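## Task

Carry the orange bin and the green bin, and no other bin, over the benches to the bench edge where the hook currently rests. Then set the hook down again at its current spot, lying flat on the bench with its handle sticking out past that same edge. Every other object must finish on the surface it sits on now. Nothing counts as done if it stays in place only because a robot is holding it. At the end, open the grippers and pull the arms away.

## Robot and tools

SETUP. Four identical i2rt Big YAM arms, named arm1, arm2, arm3 and arm4, each with six joints, a two-finger gripper and a wrist camera. Two fixed room cameras, room_a and room_b, also watch the scene. Each hand reaches roughly 1.0 m from its joint 1 axis. Loose objects may occasionally get nudged by an outside push.

FRAME. One shared scene frame: origin on the floor, +z up. The hand point is halfway between the fingertips; the hand's z axis runs along the fingers and its y axis is the direction the fingers open and close. Foot poses are not printed. With joints 1 and 6 at 0 and the hand level and pointing ahead, the wrist camera rides on top of the hand looking at the fingertips. Calibration lines (K, distortion D, T_world_to_cam, pos_world, OpenCV conventions) are supplied per camera; room cameras may be off by up to about 2.3 degrees and 9 mm, and wrist-camera poses inherit extra error from joint readings.

JOINTS (all absolute targets, radians except the gripper in metres; value after ± is the tolerance counted as reached):
- joint1_rad: -2.879 to 2.879, ±0.045. Rotates the arm around its foot; positive = counter-clockwise seen from above; 0 = the direction the foot faces.
- joint2_rad: 0 to 3.141, ±0.14. Shoulder; 0 = upper arm pointing back, near level; increasing lifts it up then forward.
- joint3_rad: 0 to 3.019, ±0.09. Elbow; 0 = folded flat, increasing opens it.
- joint4_rad: -1.692 to 1.57, ±0.055. Hand pitch; positive tips fingers up.
- joint5_rad: -1.57 to 1.57, ±0.03. Hand side swing; positive toward the arm's right.
- joint6_rad: -2.094 to 2.094, ±0.035. Hand roll; positive = clockwise viewed from behind the hand.
- gripper_m: 0 to 0.093, ±0.003. Fingertip gap. Grip force tops out near 50 to 62 N per pad, lower on some units.
Joints move at different speeds, so the hand can sweep a wide curve between postures.

TOOLS.
execute_actions: arguments "actions" (a list holding one action, or empty) and optional "cameras". An action is an object keyed by arm name; under each arm, "joints" maps any of the joint names above to an absolute target. There is a separate entry per arm, and you may name only some joints or some arms. Example: {"arm1": {"joints": {"gripper_m": 0.05}}, "arm2": {"joints": {"joint1_rad": 0.3}}}. All named motions start together. Omitted joints or arms may keep pushing toward earlier targets. "cameras" lists names from arm1_cam_wrist, arm2_cam_wrist, arm3_cam_wrist, arm4_cam_wrist, room_a, room_b, all; omitted, null or ["all"] gives every camera, [] gives none. Unknown keys, camera names or out-of-range values reject the whole call with no motion. An empty actions list just returns state and pictures. The "pictures" line gives image order.
wait: "seconds" from 0 to 10; commands nothing, returns state and images.
zoom_image: "camera" plus "region" [x0, y0, x1, y1] in pixels of that camera's latest full image, top-left origin, at most 504 by 504.
finished_scene: "scene" (1 or 2); ends that scene for good and reports success. Only call it once the goal is met and stable, grippers opened and arms withdrawn.

RESULTS. joint_positions give current joints; joint torques are raw drive outputs with per-arm offsets and noise, so treat them loosely. joint_status tells how each commanded motion ended: reached; "off_target" (stopped short, may still push); "contact_stop" or "time_out" (target dropped, holds where it stopped, though a time_out joint may keep a target within 0.375, 0.375, 0.113, 0.225, 0.075, 0.3 rad of its position for joints 1 to 6 and keep pushing); "not_followed" after a "joint command not followed" line (a self/inter-arm collision check blocked the arm's joints, while its gripper command still ran; the withheld targets may be retried later). on_its_own lists what the call did not command; "held at" is a held target, not a position. To relieve a push, command the reported position. Tiny target changes may not move a joint. A loaded joint that times out sags. If a result reports a stop, later motion calls in the same reply are skipped.

CAUTIONS. Nothing may leave the work area or hit the floor. Avoid drops, slips, slams, hard impacts and strong pushing: the arm does not halt on contact and can press hard. Two arms pressing hard against each other is a failure; the collision check ignores fingers, gripper housings and wrist cameras and can react late, and no state line reports arm-arm contact. Sustained effort heats motors: a MOTOR HOT line appears at 85 °C, and at 100 °C that arm's motors and gripper release (OVER-TEMPERATURE FAULT, joints marked "limit_stop_at_motor_heat"; resend targets after cooling). Some heat carries into the next scene. The robot keeps holding the last command while you think.

Each tool is called after ">>>" in YAML: its name, and indented under it one key for each argument.

## Session

>>> execute_actions:
  actions: []

Scene clock: 0.00 s.
Joint torques (N m, as the arm reports them, + toward a larger angle): no reading
arm1.joint_positions: joint1_rad=-0.723 joint2_rad=+0.633 joint3_rad=+1.695 joint4_rad=-1.299 joint5_rad=-0.018 joint6_rad=+0.650 gripper_m=+0.095
arm1.joint_status: not commanded
arm1.hand: x=-0.3817 y=-1.0426 z=+1.4512 quat_wxyz=(-0.421, +0.134, -0.775, -0.452) (m; scene frame)
arm2.joint_positions: joint1_rad=+0.682 joint2_rad=+0.555 joint3_rad=+1.453 joint4_rad=-1.502 joint5_rad=-0.118 joint6_rad=-0.454 gripper_m=+0.095
arm2.joint_status: not commanded
arm2.hand: x=+0.3307 y=-1.0686 z=+1.3034 quat_wxyz=(-0.235, +0.874, -0.136, -0.404) (m; scene frame)
arm3.joint_positions: joint1_rad=-0.441 joint2_rad=+0.388 joint3_rad=+1.407 joint4_rad=-1.566 joint5_rad=+0.243 joint6_rad=-0.245 gripper_m=+0.094
arm3.joint_status: not commanded
arm3.hand: x=-0.5664 y=+1.1163 z=+1.2624 quat_wxyz=(-0.112, -0.713, -0.499, +0.479) (m; scene frame)
arm4.joint_positions: joint1_rad=-0.298 joint2_rad=+0.369 joint3_rad=+1.346 joint4_rad=-1.608 joint5_rad=-0.047 joint6_rad=-0.254 gripper_m=+0.094
arm4.joint_status: not commanded
arm4.hand: x=+0.4748 y=+1.0792 z=+1.2583 quat_wxyz=(-0.237, -0.631, -0.632, +0.382) (m; scene frame)
pictures: arm1_cam_wrist, arm2_cam_wrist, arm3_cam_wrist, arm4_cam_wrist, room_a, room_b
Images, in order (width x height): arm1_cam_wrist 672x504, arm2_cam_wrist 672x504, arm3_cam_wrist 672x504, arm4_cam_wrist 672x504, room_a 672x504, room_b 672x504.

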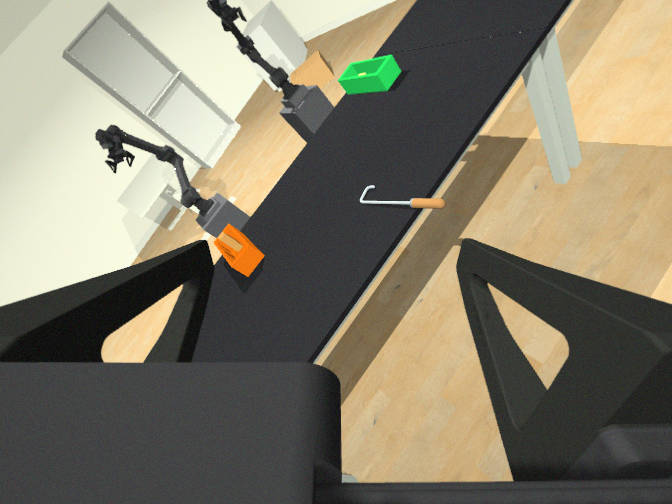

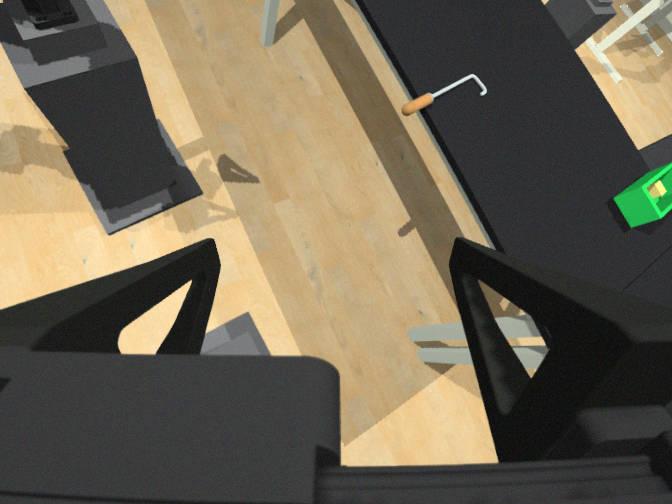

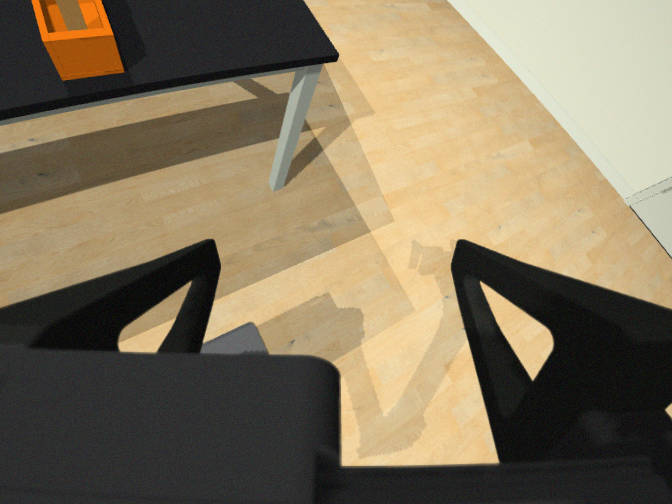

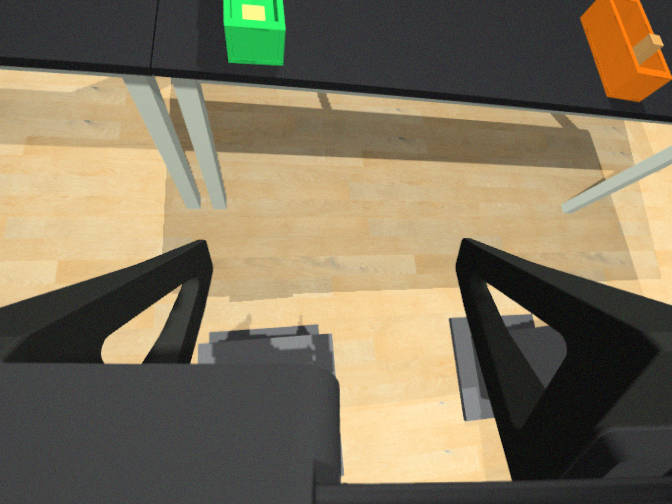

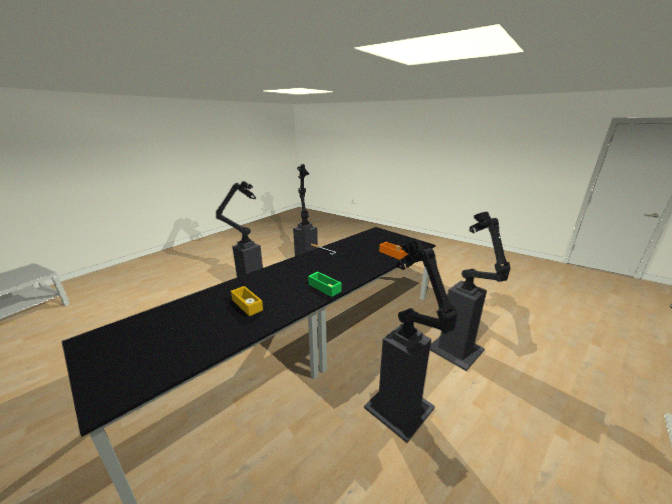

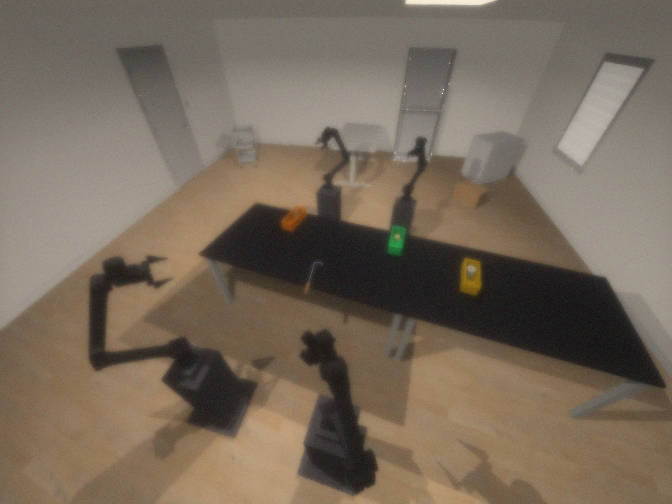

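>>> zoom_image:
  camera: "room_b"
  region: [180, 170, 520, 330]

>>> zoom_image:
  camera: "room_a"
  region: [200, 200, 500, 350]

>>> zoom_image:
  camera: "arm1_cam_wrist"
  region: [180, 40, 480, 290]

Region (180, 170, 520, 330) of room_b's 672x504 image, scaled by 1.482, with more detail than that image has; it fills the top 237 rows of this view, and the rest is white.

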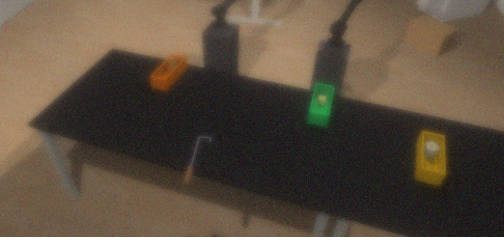

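Region (200, 200, 500, 350) of room_a's 672x504 image, scaled by 1.680, with more detail than that image has.

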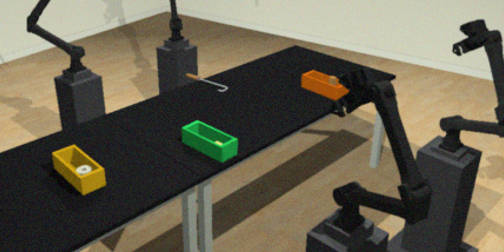

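Region (180, 40, 480, 290) of arm1_cam_wrist's 672x504 image, scaled by 1.680, with more detail than that image has.

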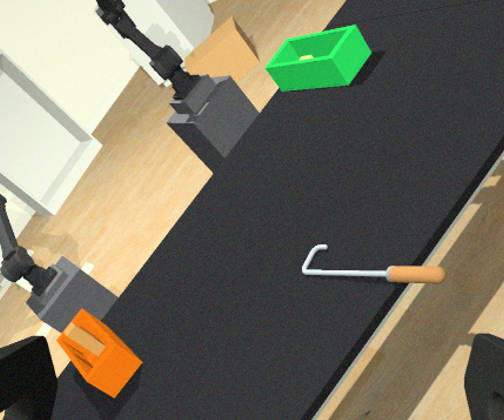

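>>> execute_actions:
  actions:
    - {"arm1":{"joints":{"joint1_rad":0,"joint2_rad":1.57,"joint3_rad":1.57,"joint4_rad":0,"joint5_rad":0,"joint6_rad":0}},"arm2":{"joints":{"joint1_rad":0,"joint2_rad":1.57,"joint3_rad":1.57,"joint4_rad":-1.0,"joint5_rad":0,"joint6_rad":0}},"arm3":{"joints":{"joint1_rad":0,"joint2_rad":1.57,"joint3_rad":1.2,"joint4_rad":0,"joint5_rad":0,"joint6_rad":0}},"arm4":{"joints":{"joint1_rad":0,"joint2_rad":1.2,"joint3_rad":1.2,"joint4_rad":-0.5,"joint5_rad":0,"joint6_rad":0}}}

Scene clock: 38.60 s.
Joint torques (N m, as the arm reports them, + toward a larger angle): arm1=[ -1.65 -16.53  14.78   2.12  -0.03  -0.1 ] | arm2=[  0.83 -12.16  13.31   2.55   0.05   0.06] | arm3=[ -0.59 -15.84   8.74   2.06  -0.04   0.06] | arm4=[ 1.61 -9.51 10.43  2.67 -0.12  0.1 ]
arm1.joint_positions: joint1_rad=+0.007 joint2_rad=+1.568 joint3_rad=+1.549 joint4_rad=-0.013 joint5_rad=+0.000 joint6_rad=+0.011 gripper_m=+0.095
arm1.joint_status: all done
arm1.hand: x=-0.5774 y=-0.4852 z=+1.2577 quat_wxyz=(-0.454, +0.540, -0.476, -0.525) (m; scene frame)
arm2.joint_positions: joint1_rad=-0.008 joint2_rad=+1.593 joint3_rad=+1.540 joint4_rad=-1.022 joint5_rad=-0.001 joint6_rad=-0.011 gripper_m=+0.095
arm2.joint_status: all done
arm2.hand: x=+0.4315 y=-0.5884 z=+1.0267 quat_wxyz=(-0.169, +0.708, -0.663, -0.178) (m; scene frame)
arm3.joint_positions: joint1_rad=+0.000 joint2_rad=+1.586 joint3_rad=+1.195 joint4_rad=-0.019 joint5_rad=+0.003 joint6_rad=-0.007 gripper_m=+0.094
arm3.joint_status: all done
arm3.hand: x=-0.4898 y=+0.5174 z=+0.9880 quat_wxyz=(-0.386, -0.597, -0.587, +0.387) (m; scene frame)
arm4.joint_positions: joint1_rad=-0.003 joint2_rad=+1.199 joint3_rad=+1.194 joint4_rad=-0.520 joint5_rad=-0.001 joint6_rad=-0.008 gripper_m=+0.094
arm4.joint_status: all done
arm4.hand: x=+0.5028 y=+0.6414 z=+1.1334 quat_wxyz=(-0.348, -0.607, -0.623, +0.350) (m; scene frame)
pictures: arm1_cam_wrist, arm2_cam_wrist, arm3_cam_wrist, arm4_cam_wrist, room_a, room_b
camera_calibration (this result's frames):
arm1_cam_wrist: T_world_to_cam=[[0.991217, 0.131474, -0.0142688, 0.651557], [0.068609, -0.603477, -0.794423, 0.755361], [-0.113057, 0.786466, -0.607197, 1.2107], [0, 0, 0, 1]] pos_world=[-0.560781, -0.581992, 1.34451]
arm2_cam_wrist: T_world_to_cam=[[0.997671, 0.0653591, 0.0194982, -0.419795], [0.0621825, -0.989069, 0.133703, -0.739836], [0.0280237, -0.13218, -0.99083, 1.04844], [0, 0, 0, 1]] pos_world=[0.435441, -0.565729, 1.14592]
arm3_cam_wrist: T_world_to_cam=[[-0.999873, 0.00970534, -0.0126081, -0.484343], [0.0147754, 0.860367, -0.509461, 0.0720208], [0.00590308, -0.509583, -0.860401, 1.24413], [0, 0, 0, 1]] pos_world=[-0.49269, 0.576725, 1.10104]
arm4_cam_wrist: T_world_to_cam=[[-0.999855, -0.00712635, 0.0154559, 0.49076], [-0.0127249, 0.916076, -0.400802, -0.125644], [-0.0113026, -0.400941, -0.916034, 1.42472], [0, 0, 0, 1]] pos_world=[0.505193, 0.689827, 1.24715]
Images, in order (width x height): arm1_cam_wrist 672x504, arm2_cam_wrist 672x504, arm3_cam_wrist 672x504, arm4_cam_wrist 672x504, room_a 672x504, room_b 672x504.

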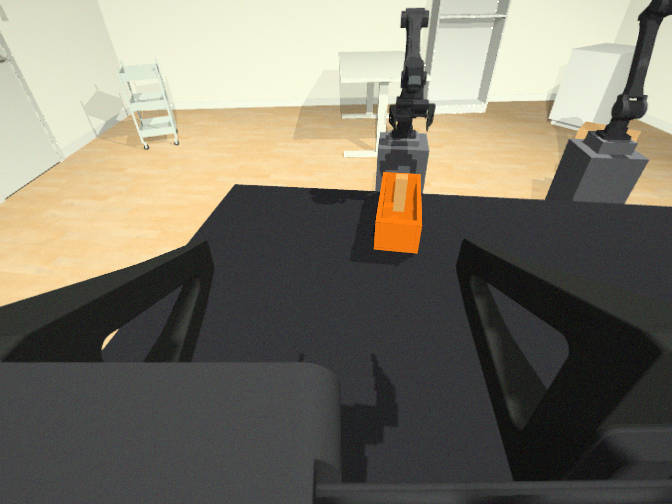

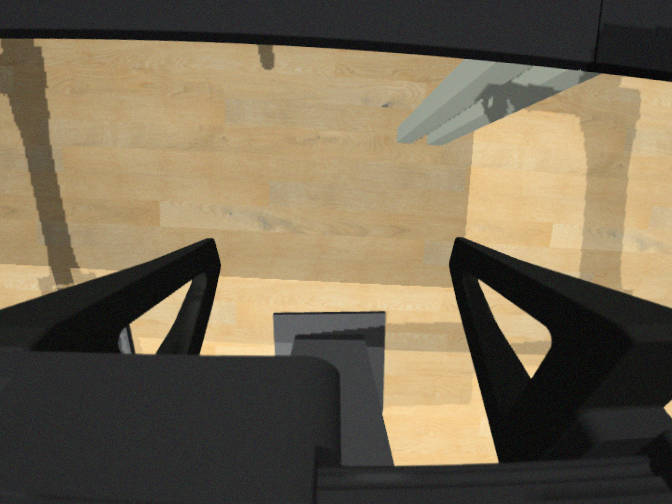

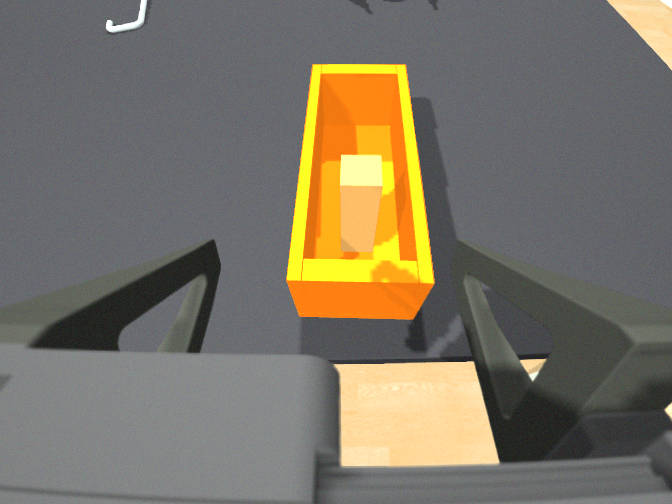

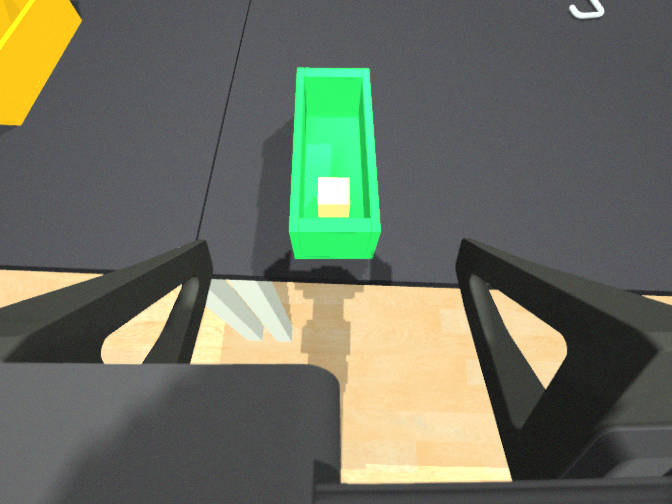

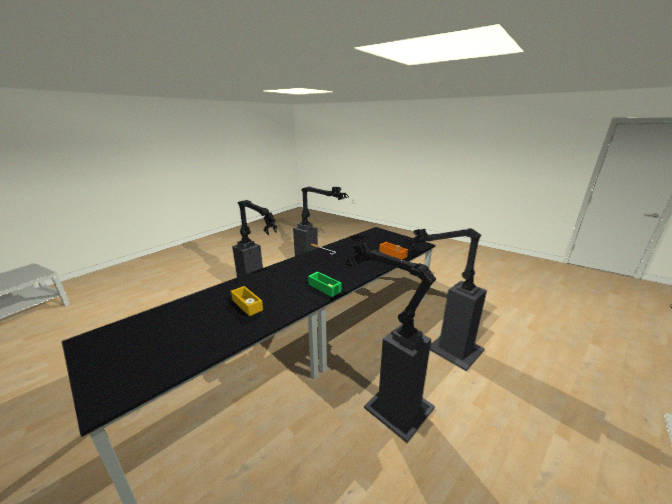

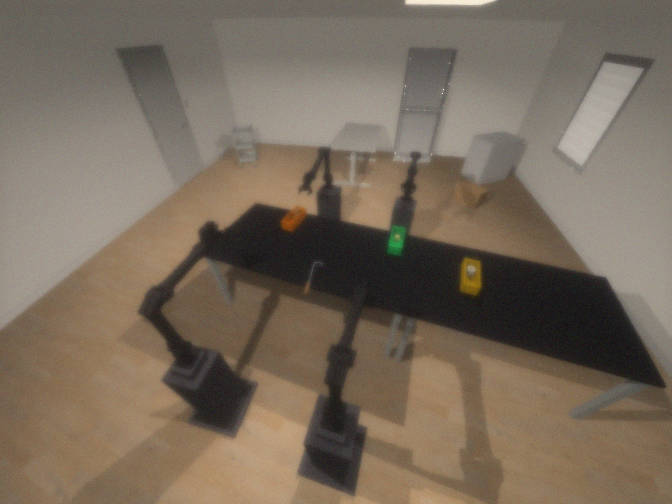

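>>> execute_actions:
  actions:
    - {"arm1":{"joints":{"joint4_rad":-1.5}},"arm2":{"joints":{"joint3_rad":2.3}},"arm3":{"joints":{"joint2_rad":1.0,"gripper_m":0.0}},"arm4":{"joints":{"joint1_rad":0.6,"gripper_m":0.0}}}
  cameras: []

Scene clock: 51.20 s.
Joint torques (N m, as the arm reports them, + toward a larger angle): arm1=[ -1.36 -15.73  13.34  -0.32  -0.04  -0.06] | arm2=[ 0.81 -9.15 12.32  3.29  0.05  0.05] | arm3=[-0.66 -7.31  9.76  1.34 -0.01  0.05] | arm4=[ 0.37 -9.87 10.51  2.75 -0.09  0.07]
arm1.joint_positions: joint1_rad=+0.007 joint2_rad=+1.568 joint3_rad=+1.549 joint4_rad=-1.492 joint5_rad=+0.000 joint6_rad=+0.010 gripper_m=+0.095
arm1.joint_status: all done
arm1.hand: x=-0.5456 y=-0.7153 z=+1.0211 quat_wxyz=(-0.019, +0.750, -0.661, -0.020) (m; scene frame)
arm2.joint_positions: joint1_rad=-0.008 joint2_rad=+1.564 joint3_rad=+2.266 joint4_rad=-1.019 joint5_rad=-0.001 joint6_rad=-0.011 gripper_m=+0.095
arm2.joint_status: all done
arm2.hand: x=+0.4306 y=-0.5724 z=+1.4353 quat_wxyz=(-0.405, +0.591, -0.553, -0.424) (m; scene frame)
arm3.joint_positions: joint1_rad=+0.000 joint2_rad=+1.009 joint3_rad=+1.190 joint4_rad=-0.003 joint5_rad=+0.003 joint6_rad=-0.007 gripper_m=+0.001
arm3.joint_status: all done
arm3.hand: x=-0.4922 y=+0.6944 z=+1.3237 quat_wxyz=(-0.538, -0.461, -0.449, +0.544) (m; scene frame)
arm4.joint_positions: joint1_rad=+0.605 joint2_rad=+1.199 joint3_rad=+1.194 joint4_rad=-0.520 joint5_rad=-0.001 joint6_rad=-0.007 gripper_m=+0.000
arm4.joint_status: all done
arm4.hand: x=+0.8111 y=+0.7425 z=+1.1323 quat_wxyz=(-0.438, -0.395, -0.775, +0.226) (m; scene frame)
pictures: none
No camera images: the call's "cameras" was empty. Leave "cameras" out to get every camera's image.

>>> execute_actions:
  actions:
    - {"arm1":{"joints":{"joint1_rad":-0.911,"joint2_rad":2.34,"joint3_rad":1.49,"joint4_rad":0.87,"joint5_rad":-0.78}},"arm3":{"joints":{"joint1_rad":-0.035,"joint2_rad":1.84,"joint3_rad":0.76,"joint4_rad":0.85,"gripper_m":0.09}},"arm4":{"joints":{"joint1_rad":0.0,"joint2_rad":1.92,"joint3_rad":0.76,"joint4_rad":0.92,"gripper_m":0.09}}}

Scene clock: 98.97 s.
Joint torques (N m, as the arm reports them, + toward a larger angle): arm1=[ -0.05 -24.37  10.43   1.73  -0.11  -0.07] | arm2=[ 1.09 -9.26 12.23  3.34  0.04  0.06] | arm3=[ -1.13 -13.     6.18   2.12  -0.03   0.02] | arm4=[  1.35 -13.36   5.99   2.91  -0.21   0.02]
arm1.joint_positions: joint1_rad=-0.909 joint2_rad=+2.341 joint3_rad=+1.475 joint4_rad=+0.855 joint5_rad=-0.778 joint6_rad=+0.007 gripper_m=+0.095
arm1.joint_status: all done
arm1.hand: x=-0.0176 y=-0.5594 z=+0.8272 quat_wxyz=(-0.495, +0.499, -0.506, -0.500) (m; scene frame)
arm2.joint_positions: joint1_rad=-0.008 joint2_rad=+1.564 joint3_rad=+2.266 joint4_rad=-1.019 joint5_rad=-0.001 joint6_rad=-0.011 gripper_m=+0.095
arm2.joint_status: not commanded
arm2.hand: x=+0.4306 y=-0.5724 z=+1.4353 quat_wxyz=(-0.405, +0.591, -0.553, -0.424) (m; scene frame)
arm3.joint_positions: joint1_rad=-0.031 joint2_rad=+1.834 joint3_rad=+0.744 joint4_rad=+0.830 joint5_rad=+0.002 joint6_rad=-0.006 gripper_m=+0.090
arm3.joint_status: all done
arm3.hand: x=-0.5043 y=+0.5929 z=+0.8002 quat_wxyz=(-0.422, -0.576, -0.547, +0.437) (m; scene frame)
arm4.joint_positions: joint1_rad=-0.006 joint2_rad=+1.906 joint3_rad=+0.739 joint4_rad=+0.900 joint5_rad=+0.002 joint6_rad=-0.006 gripper_m=+0.090
arm4.joint_status: all done
arm4.hand: x=+0.4987 y=+0.5894 z=+0.7999 quat_wxyz=(-0.424, -0.559, -0.570, +0.427) (m; scene frame)
pictures: arm1_cam_wrist, arm2_cam_wrist, arm3_cam_wrist, arm4_cam_wrist, room_a, room_b
camera_calibration (this result's frames):
arm1_cam_wrist: T_world_to_cam=[[0.999824, -0.00583359, -0.0178077, 0.0266336], [-0.0178403, -0.587078, -0.809334, 0.350183], [-0.00573317, 0.80951, -0.587079, 1.06912], [0, 0, 0, 1]] pos_world=[-0.0142521, -0.65972, 0.911545]
arm2_cam_wrist: T_world_to_cam=[[0.998571, 0.0490416, 0.021215, -0.440185], [0.052189, -0.809948, -0.584174, 0.358614], [-0.0114658, 0.584447, -0.811351, 1.625], [0, 0, 0, 1]] pos_world=[0.439472, -0.637679, 1.53727]
arm3_cam_wrist: T_world_to_cam=[[-0.999104, 0.0403594, -0.0127451, -0.519649], [0.0393229, 0.773797, -0.632211, 0.0735664], [-0.0156535, -0.632146, -0.774691, 1.11427], [0, 0, 0, 1]] pos_world=[-0.504634, 0.66843, 0.903104]
arm4_cam_wrist: T_world_to_cam=[[-0.999923, 0.000936048, 0.0123381, 0.489198], [-0.00693962, 0.783125, -0.621826, 0.0405245], [-0.0102443, -0.621864, -0.783059, 1.12162], [0, 0, 0, 1]] pos_world=[0.500932, 0.665298, 0.897454]
Images, in order (width x height): arm1_cam_wrist 672x504, arm2_cam_wrist 672x504, arm3_cam_wrist 672x504, arm4_cam_wrist 672x504, room_a 672x504, room_b 672x504.

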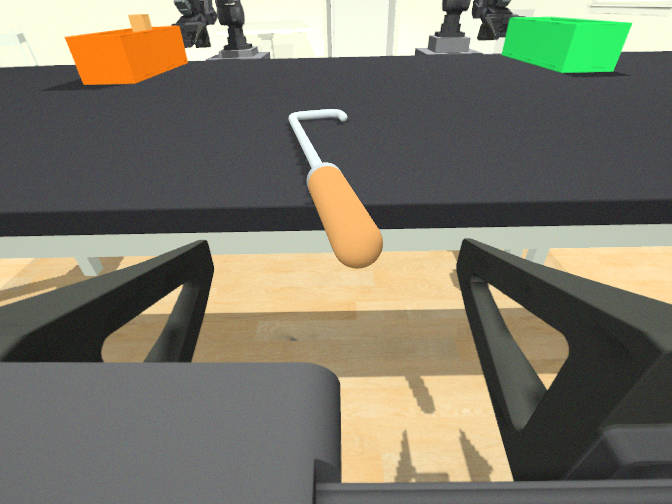

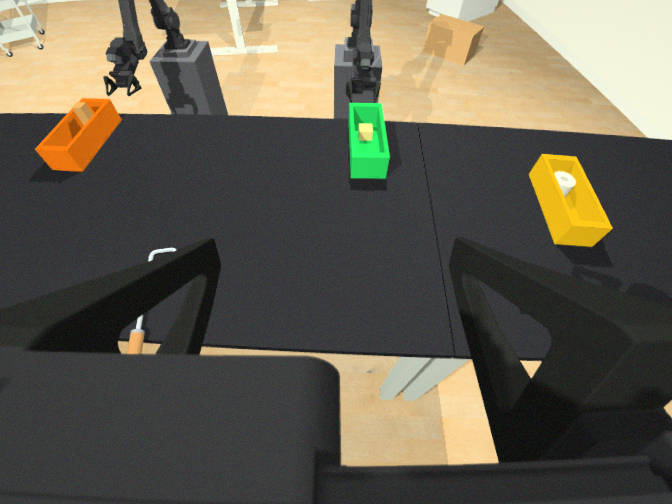

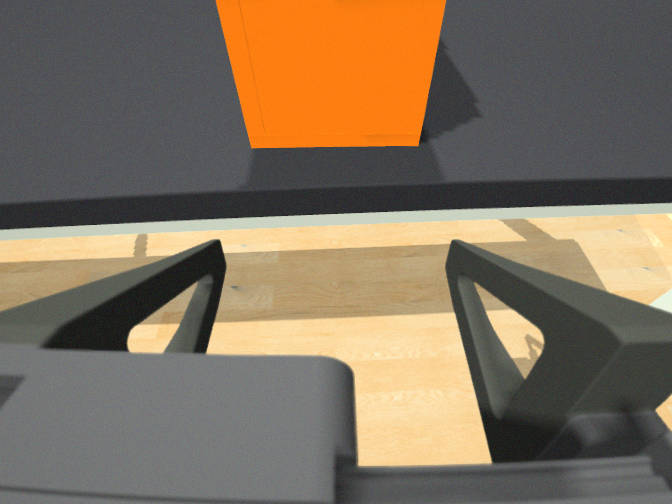

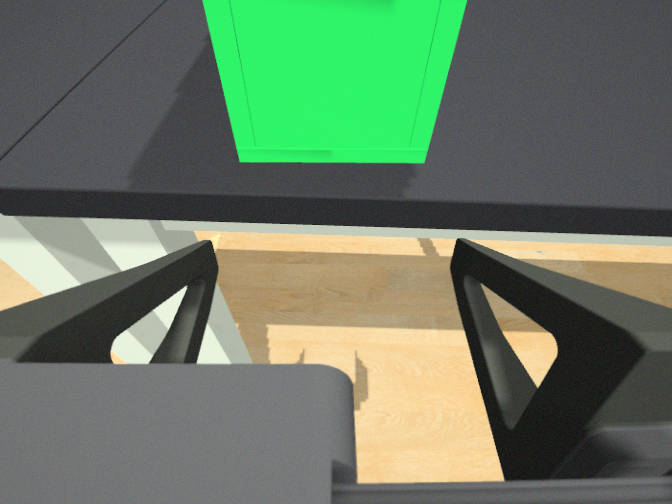

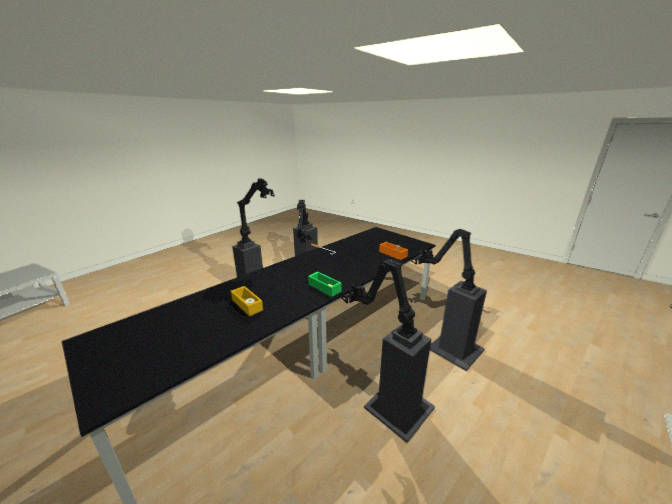

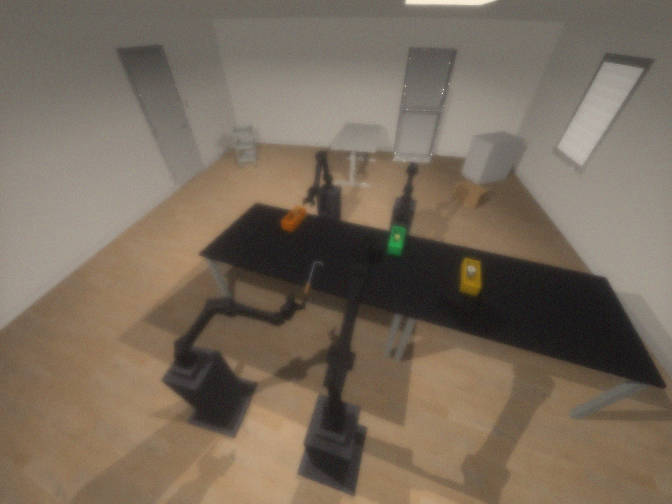

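>>> execute_actions:
  actions:
    - {"arm1":{"joints":{"joint1_rad":-0.808,"joint3_rad":2.23,"joint4_rad":0.55,"joint5_rad":-0.897}},"arm3":{"joints":{"joint2_rad":1.888,"joint3_rad":0.985,"joint4_rad":0.69}},"arm4":{"joints":{"joint2_rad":1.953,"joint3_rad":0.985,"joint4_rad":0.75}}}
  cameras: []

>>> execute_actions:
  actions:
    - {"arm1":{"joints":{"joint2_rad":2.66}},"arm3":{"joints":{"joint2_rad":2.0,"joint3_rad":1.185,"joint4_rad":0.60}},"arm4":{"joints":{"joint2_rad":2.055,"joint3_rad":1.185,"joint4_rad":0.655}}}
  cameras: ["arm1_cam_wrist","arm3_cam_wrist","arm4_cam_wrist","room_a"]

Scene clock: 130.83 s.
Joint torques (N m, as the arm reports them, + toward a larger angle): arm1=[ -1.04 -25.39  14.9    0.52   0.16  -0.01] | arm2=[ 1.06 -8.9  12.23  3.19  0.05  0.05] | arm3=[ -1.05 -16.43   8.     1.16  -0.03   0.05] | arm4=[  1.08 -16.22   7.75   1.52  -0.16   0.07]
arm1.joint_positions: joint1_rad=-0.805 joint2_rad=+2.319 joint3_rad=+2.199 joint4_rad=+0.557 joint5_rad=-0.897 joint6_rad=+0.007 gripper_m=+0.095
arm1.joint_status: all done
arm1.hand: x=-0.0382 y=-0.4315 z=+1.1573 quat_wxyz=(-0.582, +0.540, -0.281, -0.539) (m; scene frame)
arm2.joint_positions: joint1_rad=-0.008 joint2_rad=+1.564 joint3_rad=+2.266 joint4_rad=-1.019 joint5_rad=-0.001 joint6_rad=-0.011 gripper_m=+0.095
arm2.joint_status: not commanded
arm2.hand: x=+0.4306 y=-0.5724 z=+1.4353 quat_wxyz=(-0.405, +0.591, -0.553, -0.424) (m; scene frame)
arm3.joint_positions: joint1_rad=-0.031 joint2_rad=+1.899 joint3_rad=+0.956 joint4_rad=+0.694 joint5_rad=+0.002 joint6_rad=-0.006 gripper_m=+0.090
arm3.joint_status: all done
arm3.hand: x=-0.5077 y=+0.5222 z=+0.8203 quat_wxyz=(-0.425, -0.573, -0.545, +0.440) (m; scene frame)
arm4.joint_positions: joint1_rad=-0.006 joint2_rad=+1.932 joint3_rad=+0.966 joint4_rad=+0.763 joint5_rad=+0.002 joint6_rad=-0.006 gripper_m=+0.090
arm4.joint_status: all done
arm4.hand: x=+0.4999 y=+0.5098 z=+0.8460 quat_wxyz=(-0.442, -0.545, -0.557, +0.445) (m; scene frame)
pictures: none
No camera images: the call's "cameras" was empty. Leave "cameras" out to get every camera's image.

Scene clock: 132.30 s.
Joint torques (N m, as the arm reports them, + toward a larger angle): arm1=[ -0.83 -29.74  13.74   1.46   0.    -0.08] | arm2=[ 1.06 -8.79 12.22  3.25  0.05  0.05] | arm3=[ -0.85 -18.69  10.05   1.27  -0.01   0.05] | arm4=[  1.24 -18.79   9.63   1.48  -0.07   0.05]
arm1.joint_positions: joint1_rad=-0.808 joint2_rad=+2.658 joint3_rad=+2.207 joint4_rad=+0.548 joint5_rad=-0.896 joint6_rad=+0.008 gripper_m=+0.095
arm1.joint_status: all done
arm1.hand: x=-0.0104 y=-0.4024 z=+0.8618 quat_wxyz=(-0.474, +0.550, -0.411, -0.551) (m; scene frame)
arm2.joint_positions: joint1_rad=-0.008 joint2_rad=+1.564 joint3_rad=+2.266 joint4_rad=-1.019 joint5_rad=-0.001 joint6_rad=-0.011 gripper_m=+0.095
arm2.joint_status: not commanded
arm2.hand: x=+0.4306 y=-0.5724 z=+1.4353 quat_wxyz=(-0.405, +0.591, -0.553, -0.424) (m; scene frame)
arm3.joint_positions: joint1_rad=-0.031 joint2_rad=+2.013 joint3_rad=+1.136 joint4_rad=+0.601 joint5_rad=+0.002 joint6_rad=-0.006 gripper_m=+0.090
arm3.joint_status: all done
arm3.hand: x=-0.5099 y=+0.4670 z=+0.8063 quat_wxyz=(-0.418, -0.579, -0.551, +0.432) (m; scene frame)
arm4.joint_positions: joint1_rad=-0.006 joint2_rad=+2.039 joint3_rad=+1.149 joint4_rad=+0.665 joint5_rad=+0.000 joint6_rad=-0.006 gripper_m=+0.090
arm4.joint_status: all done
arm4.hand: x=+0.5006 y=+0.4537 z=+0.8344 quat_wxyz=(-0.436, -0.550, -0.562, +0.438) (m; scene frame)
pictures: arm1_cam_wrist, arm3_cam_wrist, arm4_cam_wrist, room_a
camera_calibration (this result's frames):
arm1_cam_wrist: T_world_to_cam=[[0.975655, 0.210108, 0.0628716, 0.0380732], [0.163871, -0.507891, -0.84569, 0.535611], [-0.145754, 0.835405, -0.529957, 0.922043], [0, 0, 0, 1]] pos_world=[0.00947395, -0.506246, 0.939211]
arm3_cam_wrist: T_world_to_cam=[[-0.999086, 0.0405469, -0.0135344, -0.519552], [0.0401992, 0.783561, -0.620013, 0.161044], [-0.0145345, -0.61999, -0.784475, 1.04208], [0, 0, 0, 1]] pos_world=[-0.510405, 0.540957, 0.910302]
arm4_cam_wrist: T_world_to_cam=[[-0.999938, -0.000255233, 0.0111441, 0.492345], [-0.00747682, 0.75685, -0.653546, 0.206987], [-0.00826761, -0.653588, -0.756805, 1.05573], [0, 0, 0, 1]] pos_world=[0.50259, 0.533481, 0.928771]
Images, in order (width x height): arm1_cam_wrist 672x504, arm3_cam_wrist 672x504, arm4_cam_wrist 672x504, room_a 672x504.

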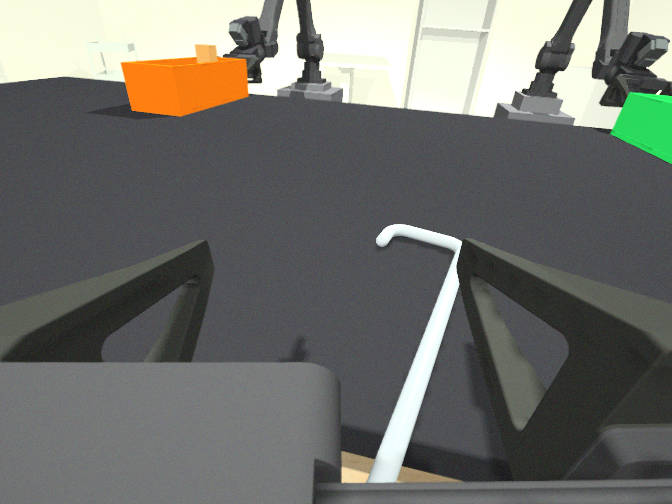

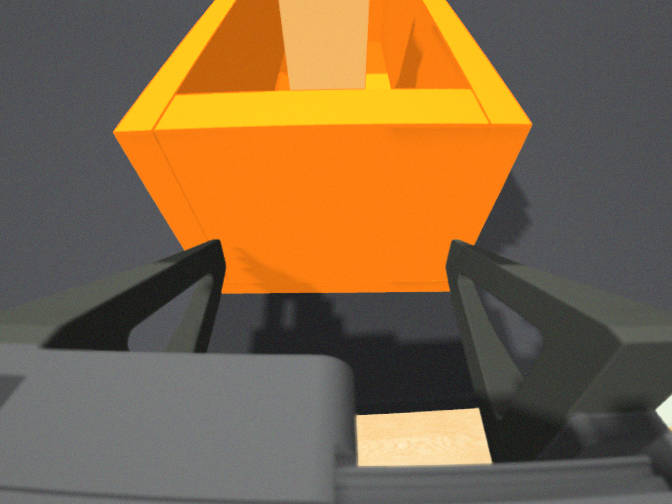

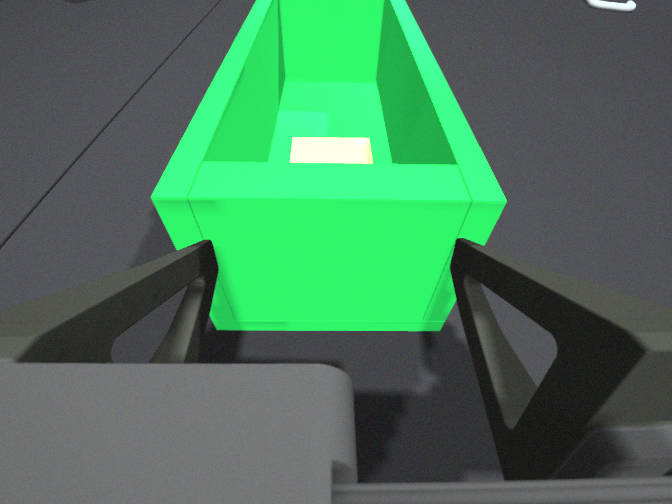

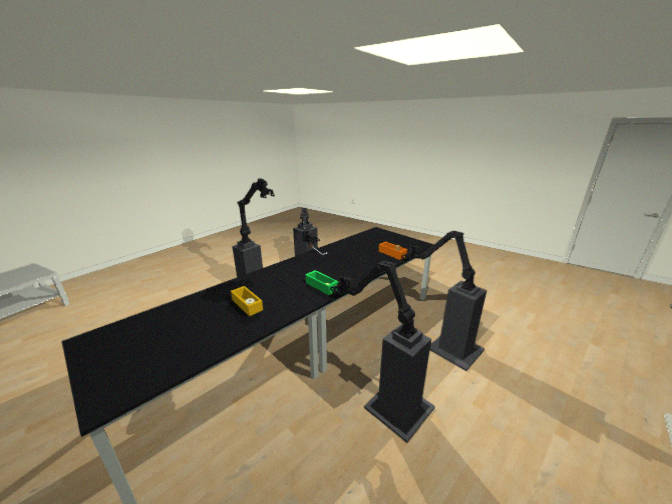

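>>> execute_actions:
  actions: []
  cameras: ["arm2_cam_wrist","room_b","room_a"]

>>> zoom_image:
  camera: "room_b"
  region: [260, 240, 380, 330]

Scene clock: 135.80 s.
Joint torques (N m, as the arm reports them, + toward a larger angle): arm1=[ -1.48 -29.57  13.67   1.26  -0.07  -0.06] | arm2=[ 1.03 -9.15 12.22  3.22  0.07  0.05] | arm3=[ -0.75 -18.6    9.95   1.28  -0.01   0.02] | arm4=[  1.47 -18.     9.7    1.69  -0.1    0.1 ]
arm1.joint_positions: joint1_rad=-0.808 joint2_rad=+2.658 joint3_rad=+2.207 joint4_rad=+0.548 joint5_rad=-0.896 joint6_rad=+0.008 gripper_m=+0.095
arm1.joint_status: all done
arm1.hand: x=-0.0104 y=-0.4024 z=+0.8618 quat_wxyz=(-0.474, +0.550, -0.411, -0.551) (m; scene frame)
arm2.joint_positions: joint1_rad=-0.008 joint2_rad=+1.564 joint3_rad=+2.266 joint4_rad=-1.019 joint5_rad=-0.001 joint6_rad=-0.011 gripper_m=+0.095
arm2.joint_status: not commanded
arm2.hand: x=+0.4306 y=-0.5724 z=+1.4353 quat_wxyz=(-0.405, +0.591, -0.553, -0.424) (m; scene frame)
arm3.joint_positions: joint1_rad=-0.031 joint2_rad=+2.013 joint3_rad=+1.136 joint4_rad=+0.601 joint5_rad=+0.002 joint6_rad=-0.006 gripper_m=+0.090
arm3.joint_status: all done
arm3.hand: x=-0.5099 y=+0.4670 z=+0.8063 quat_wxyz=(-0.418, -0.579, -0.551, +0.432) (m; scene frame)
arm4.joint_positions: joint1_rad=-0.006 joint2_rad=+2.039 joint3_rad=+1.149 joint4_rad=+0.665 joint5_rad=+0.000 joint6_rad=-0.006 gripper_m=+0.090
arm4.joint_status: all done
arm4.hand: x=+0.5006 y=+0.4537 z=+0.8344 quat_wxyz=(-0.436, -0.550, -0.562, +0.438) (m; scene frame)
pictures: arm2_cam_wrist, room_a, room_b
camera_calibration (this result's frames):
arm2_cam_wrist: T_world_to_cam=[[0.998571, 0.0490416, 0.021215, -0.440185], [0.052189, -0.809948, -0.584174, 0.358614], [-0.0114658, 0.584447, -0.811351, 1.625], [0, 0, 0, 1]] pos_world=[0.439472, -0.637679, 1.53727]
Images, in order (width x height): arm2_cam_wrist 672x504, room_a 672x504, room_b 672x504.

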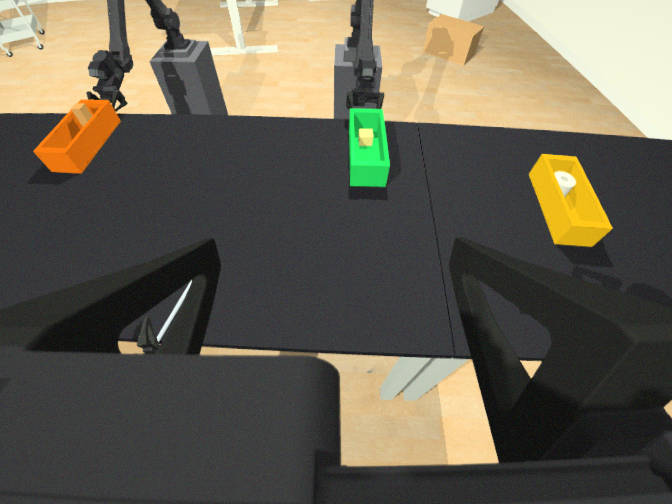

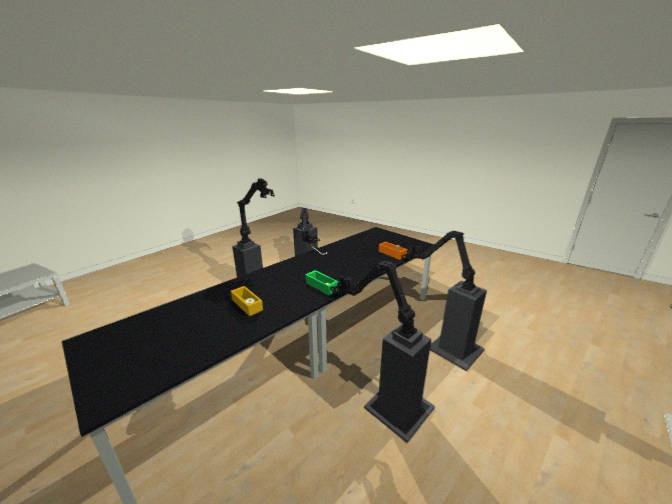

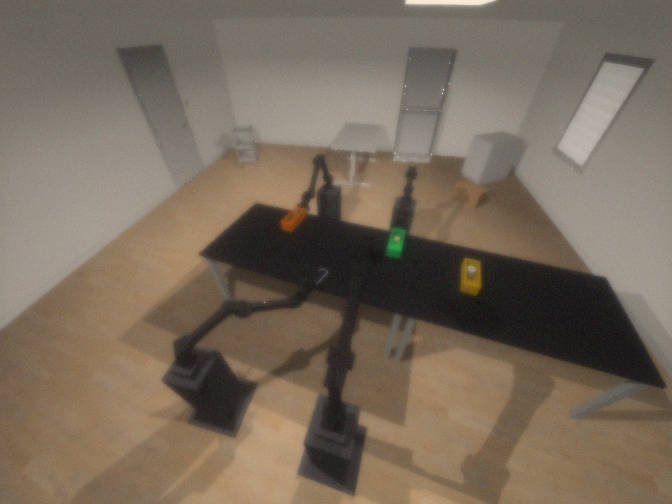

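Region (260, 240, 380, 330) of room_b's 672x504 image, scaled by 4.200, with more detail than that image has; it fills the top 378 rows of this view, and the rest is white.

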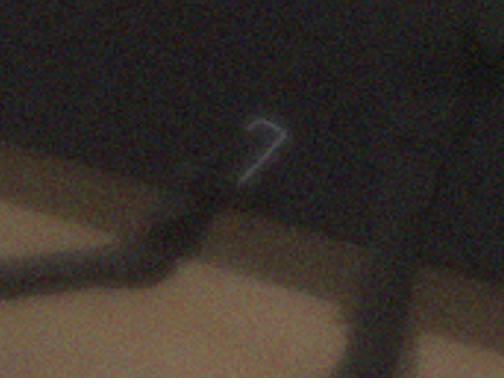

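>>> execute_actions:
  actions:
    - {"arm1":{"joints":{"joint2_rad":2.2}},"arm3":{"joints":{"joint2_rad":2.09,"joint3_rad":1.415,"joint4_rad":0.486}},"arm4":{"joints":{"joint2_rad":2.17,"joint3_rad":1.405,"joint4_rad":0.53}}}
  cameras: []

>>> execute_actions:
  actions:
    - {"arm1":{"joints":{"joint1_rad":-0.82,"joint3_rad":1.785,"joint4_rad":0.81,"joint5_rad":-0.469}},"arm3":{"joints":{"joint2_rad":2.197,"joint3_rad":1.615,"joint4_rad":0.392}},"arm4":{"joints":{"joint2_rad":2.273,"joint3_rad":1.605,"joint4_rad":0.43}}}
  cameras: []

>>> execute_actions:
  actions:
    - {"arm1":{"joints":{"joint2_rad":2.46}},"arm3":{"joints":{"joint2_rad":2.30,"joint3_rad":1.815,"joint4_rad":0.296}},"arm4":{"joints":{"joint2_rad":2.374,"joint3_rad":1.805,"joint4_rad":0.33}}}
  cameras: ["arm1_cam_wrist","arm2_cam_wrist","arm3_cam_wrist","arm4_cam_wrist"]

Scene clock: 151.80 s.
Joint torques (N m, as the arm reports them, + toward a larger angle): arm1=[ -0.44 -27.59  13.14   0.83   0.18  -0.05] | arm2=[ 1.12 -8.85 12.23  3.24  0.05  0.05] | arm3=[ -0.81 -20.48  10.67   1.3   -0.02   0.03] | arm4=[  1.02 -19.69  10.83   1.54  -0.06   0.05]
arm1.joint_positions: joint1_rad=-0.808 joint2_rad=+2.205 joint3_rad=+2.218 joint4_rad=+0.552 joint5_rad=-0.896 joint6_rad=+0.008 gripper_m=+0.095
arm1.joint_status: all done
arm1.hand: x=-0.0595 y=-0.4606 z=+1.2616 quat_wxyz=(-0.620, +0.530, -0.231, -0.530) (m; scene frame)
arm2.joint_positions: joint1_rad=-0.008 joint2_rad=+1.564 joint3_rad=+2.266 joint4_rad=-1.019 joint5_rad=-0.001 joint6_rad=-0.011 gripper_m=+0.095
arm2.joint_status: not commanded
arm2.hand: x=+0.4306 y=-0.5724 z=+1.4353 quat_wxyz=(-0.405, +0.591, -0.553, -0.424) (m; scene frame)
arm3.joint_positions: joint1_rad=-0.031 joint2_rad=+2.103 joint3_rad=+1.367 joint4_rad=+0.488 joint5_rad=+0.002 joint6_rad=-0.006 gripper_m=+0.090
arm3.joint_status: all done
arm3.hand: x=-0.5132 y=+0.3991 z=+0.8281 quat_wxyz=(-0.425, -0.573, -0.545, +0.440) (m; scene frame)
arm4.joint_positions: joint1_rad=-0.006 joint2_rad=+2.148 joint3_rad=+1.362 joint4_rad=+0.540 joint5_rad=+0.000 joint6_rad=-0.006 gripper_m=+0.090
arm4.joint_status: all done
arm4.hand: x=+0.5012 y=+0.3931 z=+0.8286 quat_wxyz=(-0.431, -0.554, -0.566, +0.433) (m; scene frame)
pictures: none
No camera images: the call's "cameras" was empty. Leave "cameras" out to get every camera's image.

Scene clock: 153.07 s.
Joint torques (N m, as the arm reports them, + toward a larger angle): arm1=[ -1.61 -25.69  12.12   1.6    0.1   -0.07] | arm2=[ 0.9  -8.8  12.2   3.28  0.05  0.06] | arm3=[ -0.91 -21.92  12.11   1.2   -0.02   0.02] | arm4=[  0.81 -22.31  11.94   1.41  -0.07  -0.01]
arm1.joint_positions: joint1_rad=-0.813 joint2_rad=+2.200 joint3_rad=+1.776 joint4_rad=+0.797 joint5_rad=-0.471 joint6_rad=+0.008 gripper_m=+0.095
arm1.joint_status: all done
arm1.hand: x=+0.0026 y=-0.4810 z=+1.0876 quat_wxyz=(-0.667, +0.409, -0.414, -0.465) (m; scene frame)
arm2.joint_positions: joint1_rad=-0.008 joint2_rad=+1.564 joint3_rad=+2.266 joint4_rad=-1.019 joint5_rad=-0.001 joint6_rad=-0.011 gripper_m=+0.095
arm2.joint_status: not commanded
arm2.hand: x=+0.4306 y=-0.5724 z=+1.4353 quat_wxyz=(-0.405, +0.591, -0.553, -0.424) (m; scene frame)
arm3.joint_positions: joint1_rad=-0.031 joint2_rad=+2.205 joint3_rad=+1.555 joint4_rad=+0.394 joint5_rad=+0.002 joint6_rad=-0.006 gripper_m=+0.090
arm3.joint_status: all done
arm3.hand: x=-0.5153 y=+0.3504 z=+0.8241 quat_wxyz=(-0.423, -0.575, -0.546, +0.438) (m; scene frame)
arm4.joint_positions: joint1_rad=-0.006 joint2_rad=+2.246 joint3_rad=+1.558 joint4_rad=+0.441 joint5_rad=+0.000 joint6_rad=-0.006 gripper_m=+0.090
arm4.joint_status: all done
arm4.hand: x=+0.5017 y=+0.3420 z=+0.8283 quat_wxyz=(-0.430, -0.554, -0.566, +0.432) (m; scene frame)
pictures: none
No camera images: the call's "cameras" was empty. Leave "cameras" out to get every camera's image.

Scene clock: 154.47 s.
Joint torques (N m, as the arm reports them, + toward a larger angle): arm1=[ -1.6  -27.38  12.35   1.6    0.04  -0.04] | arm2=[ 1.03 -8.88 12.16  3.16  0.04  0.04] | arm3=[ -0.67 -23.44  12.76   1.29  -0.04   0.07] | arm4=[  0.38 -23.2   12.58   1.46  -0.13   0.05]
arm1.joint_positions: joint1_rad=-0.813 joint2_rad=+2.457 joint3_rad=+1.762 joint4_rad=+0.805 joint5_rad=-0.471 joint6_rad=+0.008 gripper_m=+0.095
arm1.joint_status: all done
arm1.hand: x=+0.0145 y=-0.4679 z=+0.8623 quat_wxyz=(-0.586, +0.435, -0.514, -0.452) (m; scene frame)
arm2.joint_positions: joint1_rad=-0.008 joint2_rad=+1.564 joint3_rad=+2.266 joint4_rad=-1.019 joint5_rad=-0.001 joint6_rad=-0.011 gripper_m=+0.095
arm2.joint_status: not commanded
arm2.hand: x=+0.4306 y=-0.5724 z=+1.4353 quat_wxyz=(-0.405, +0.591, -0.553, -0.424) (m; scene frame)
arm3.joint_positions: joint1_rad=-0.031 joint2_rad=+2.307 joint3_rad=+1.751 joint4_rad=+0.298 joint5_rad=+0.002 joint6_rad=-0.006 gripper_m=+0.090
arm3.joint_status: all done
arm3.hand: x=-0.5173 y=+0.3046 z=+0.8232 quat_wxyz=(-0.423, -0.575, -0.547, +0.437) (m; scene frame)
arm4.joint_positions: joint1_rad=-0.006 joint2_rad=+2.345 joint3_rad=+1.755 joint4_rad=+0.341 joint5_rad=+0.000 joint6_rad=-0.006 gripper_m=+0.090
arm4.joint_status: all done
arm4.hand: x=+0.5022 y=+0.2963 z=+0.8276 quat_wxyz=(-0.430, -0.555, -0.567, +0.432) (m; scene frame)
pictures: arm1_cam_wrist, arm2_cam_wrist, arm3_cam_wrist, arm4_cam_wrist
camera_calibration (this result's frames):
arm1_cam_wrist: T_world_to_cam=[[0.975704, -0.215688, 0.0384794, -0.150722], [-0.0749739, -0.493724, -0.866381, 0.52664], [0.205866, 0.842446, -0.4979, 0.951244], [0, 0, 0, 1]] pos_world=[-0.00928402, -0.573866, 0.935694]
arm2_cam_wrist: T_world_to_cam=[[0.998571, 0.0490416, 0.021215, -0.440185], [0.052189, -0.809948, -0.584174, 0.358614], [-0.0114658, 0.584447, -0.811351, 1.625], [0, 0, 0, 1]] pos_world=[0.439472, -0.637679, 1.53727]
arm3_cam_wrist: T_world_to_cam=[[-0.999086, 0.0405604, -0.0134749, -0.520171], [0.0399107, 0.772563, -0.633683, 0.313624], [-0.0152922, -0.633642, -0.773476, 0.94926], [0, 0, 0, 1]] pos_world=[-0.517696, 0.380295, 0.925958]
arm4_cam_wrist: T_world_to_cam=[[-0.999935, -0.000349819, 0.0113755, 0.493779], [-0.00750253, 0.771852, -0.635758, 0.302533], [-0.00855777, -0.635802, -0.771805, 0.955009], [0, 0, 0, 1]] pos_world=[0.50419, 0.373858, 0.923801]
Images, in order (width x height): arm1_cam_wrist 672x504, arm2_cam_wrist 672x504, arm3_cam_wrist 672x504, arm4_cam_wrist 672x504.

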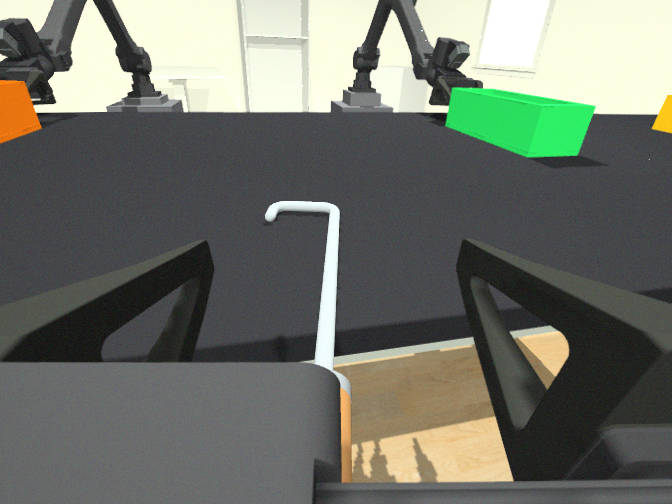

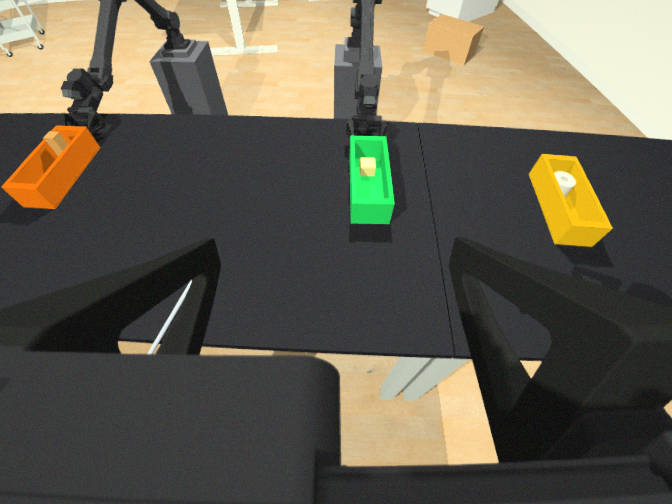

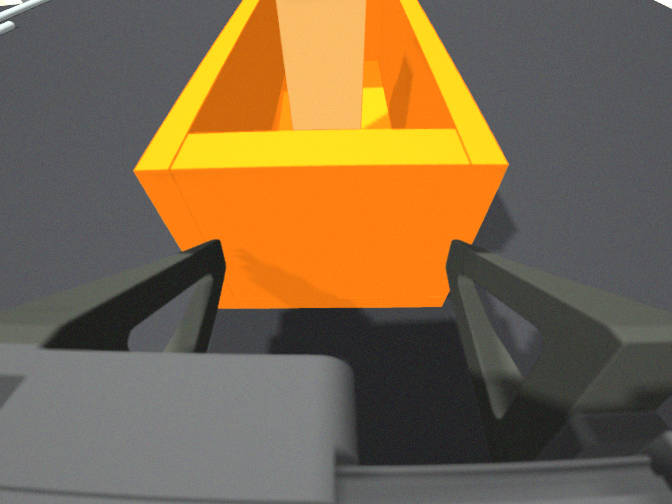

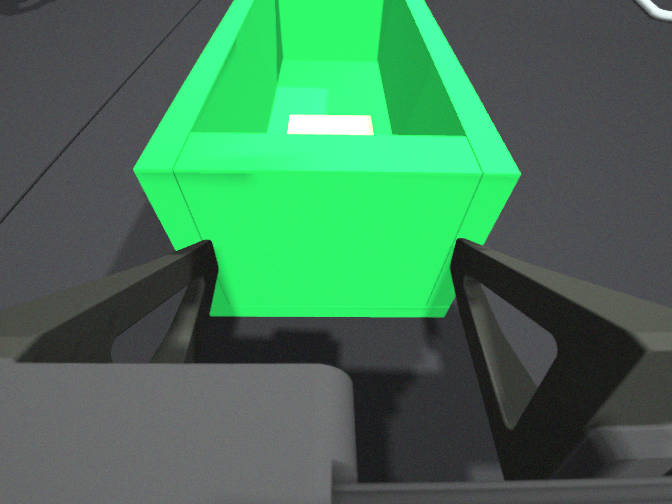

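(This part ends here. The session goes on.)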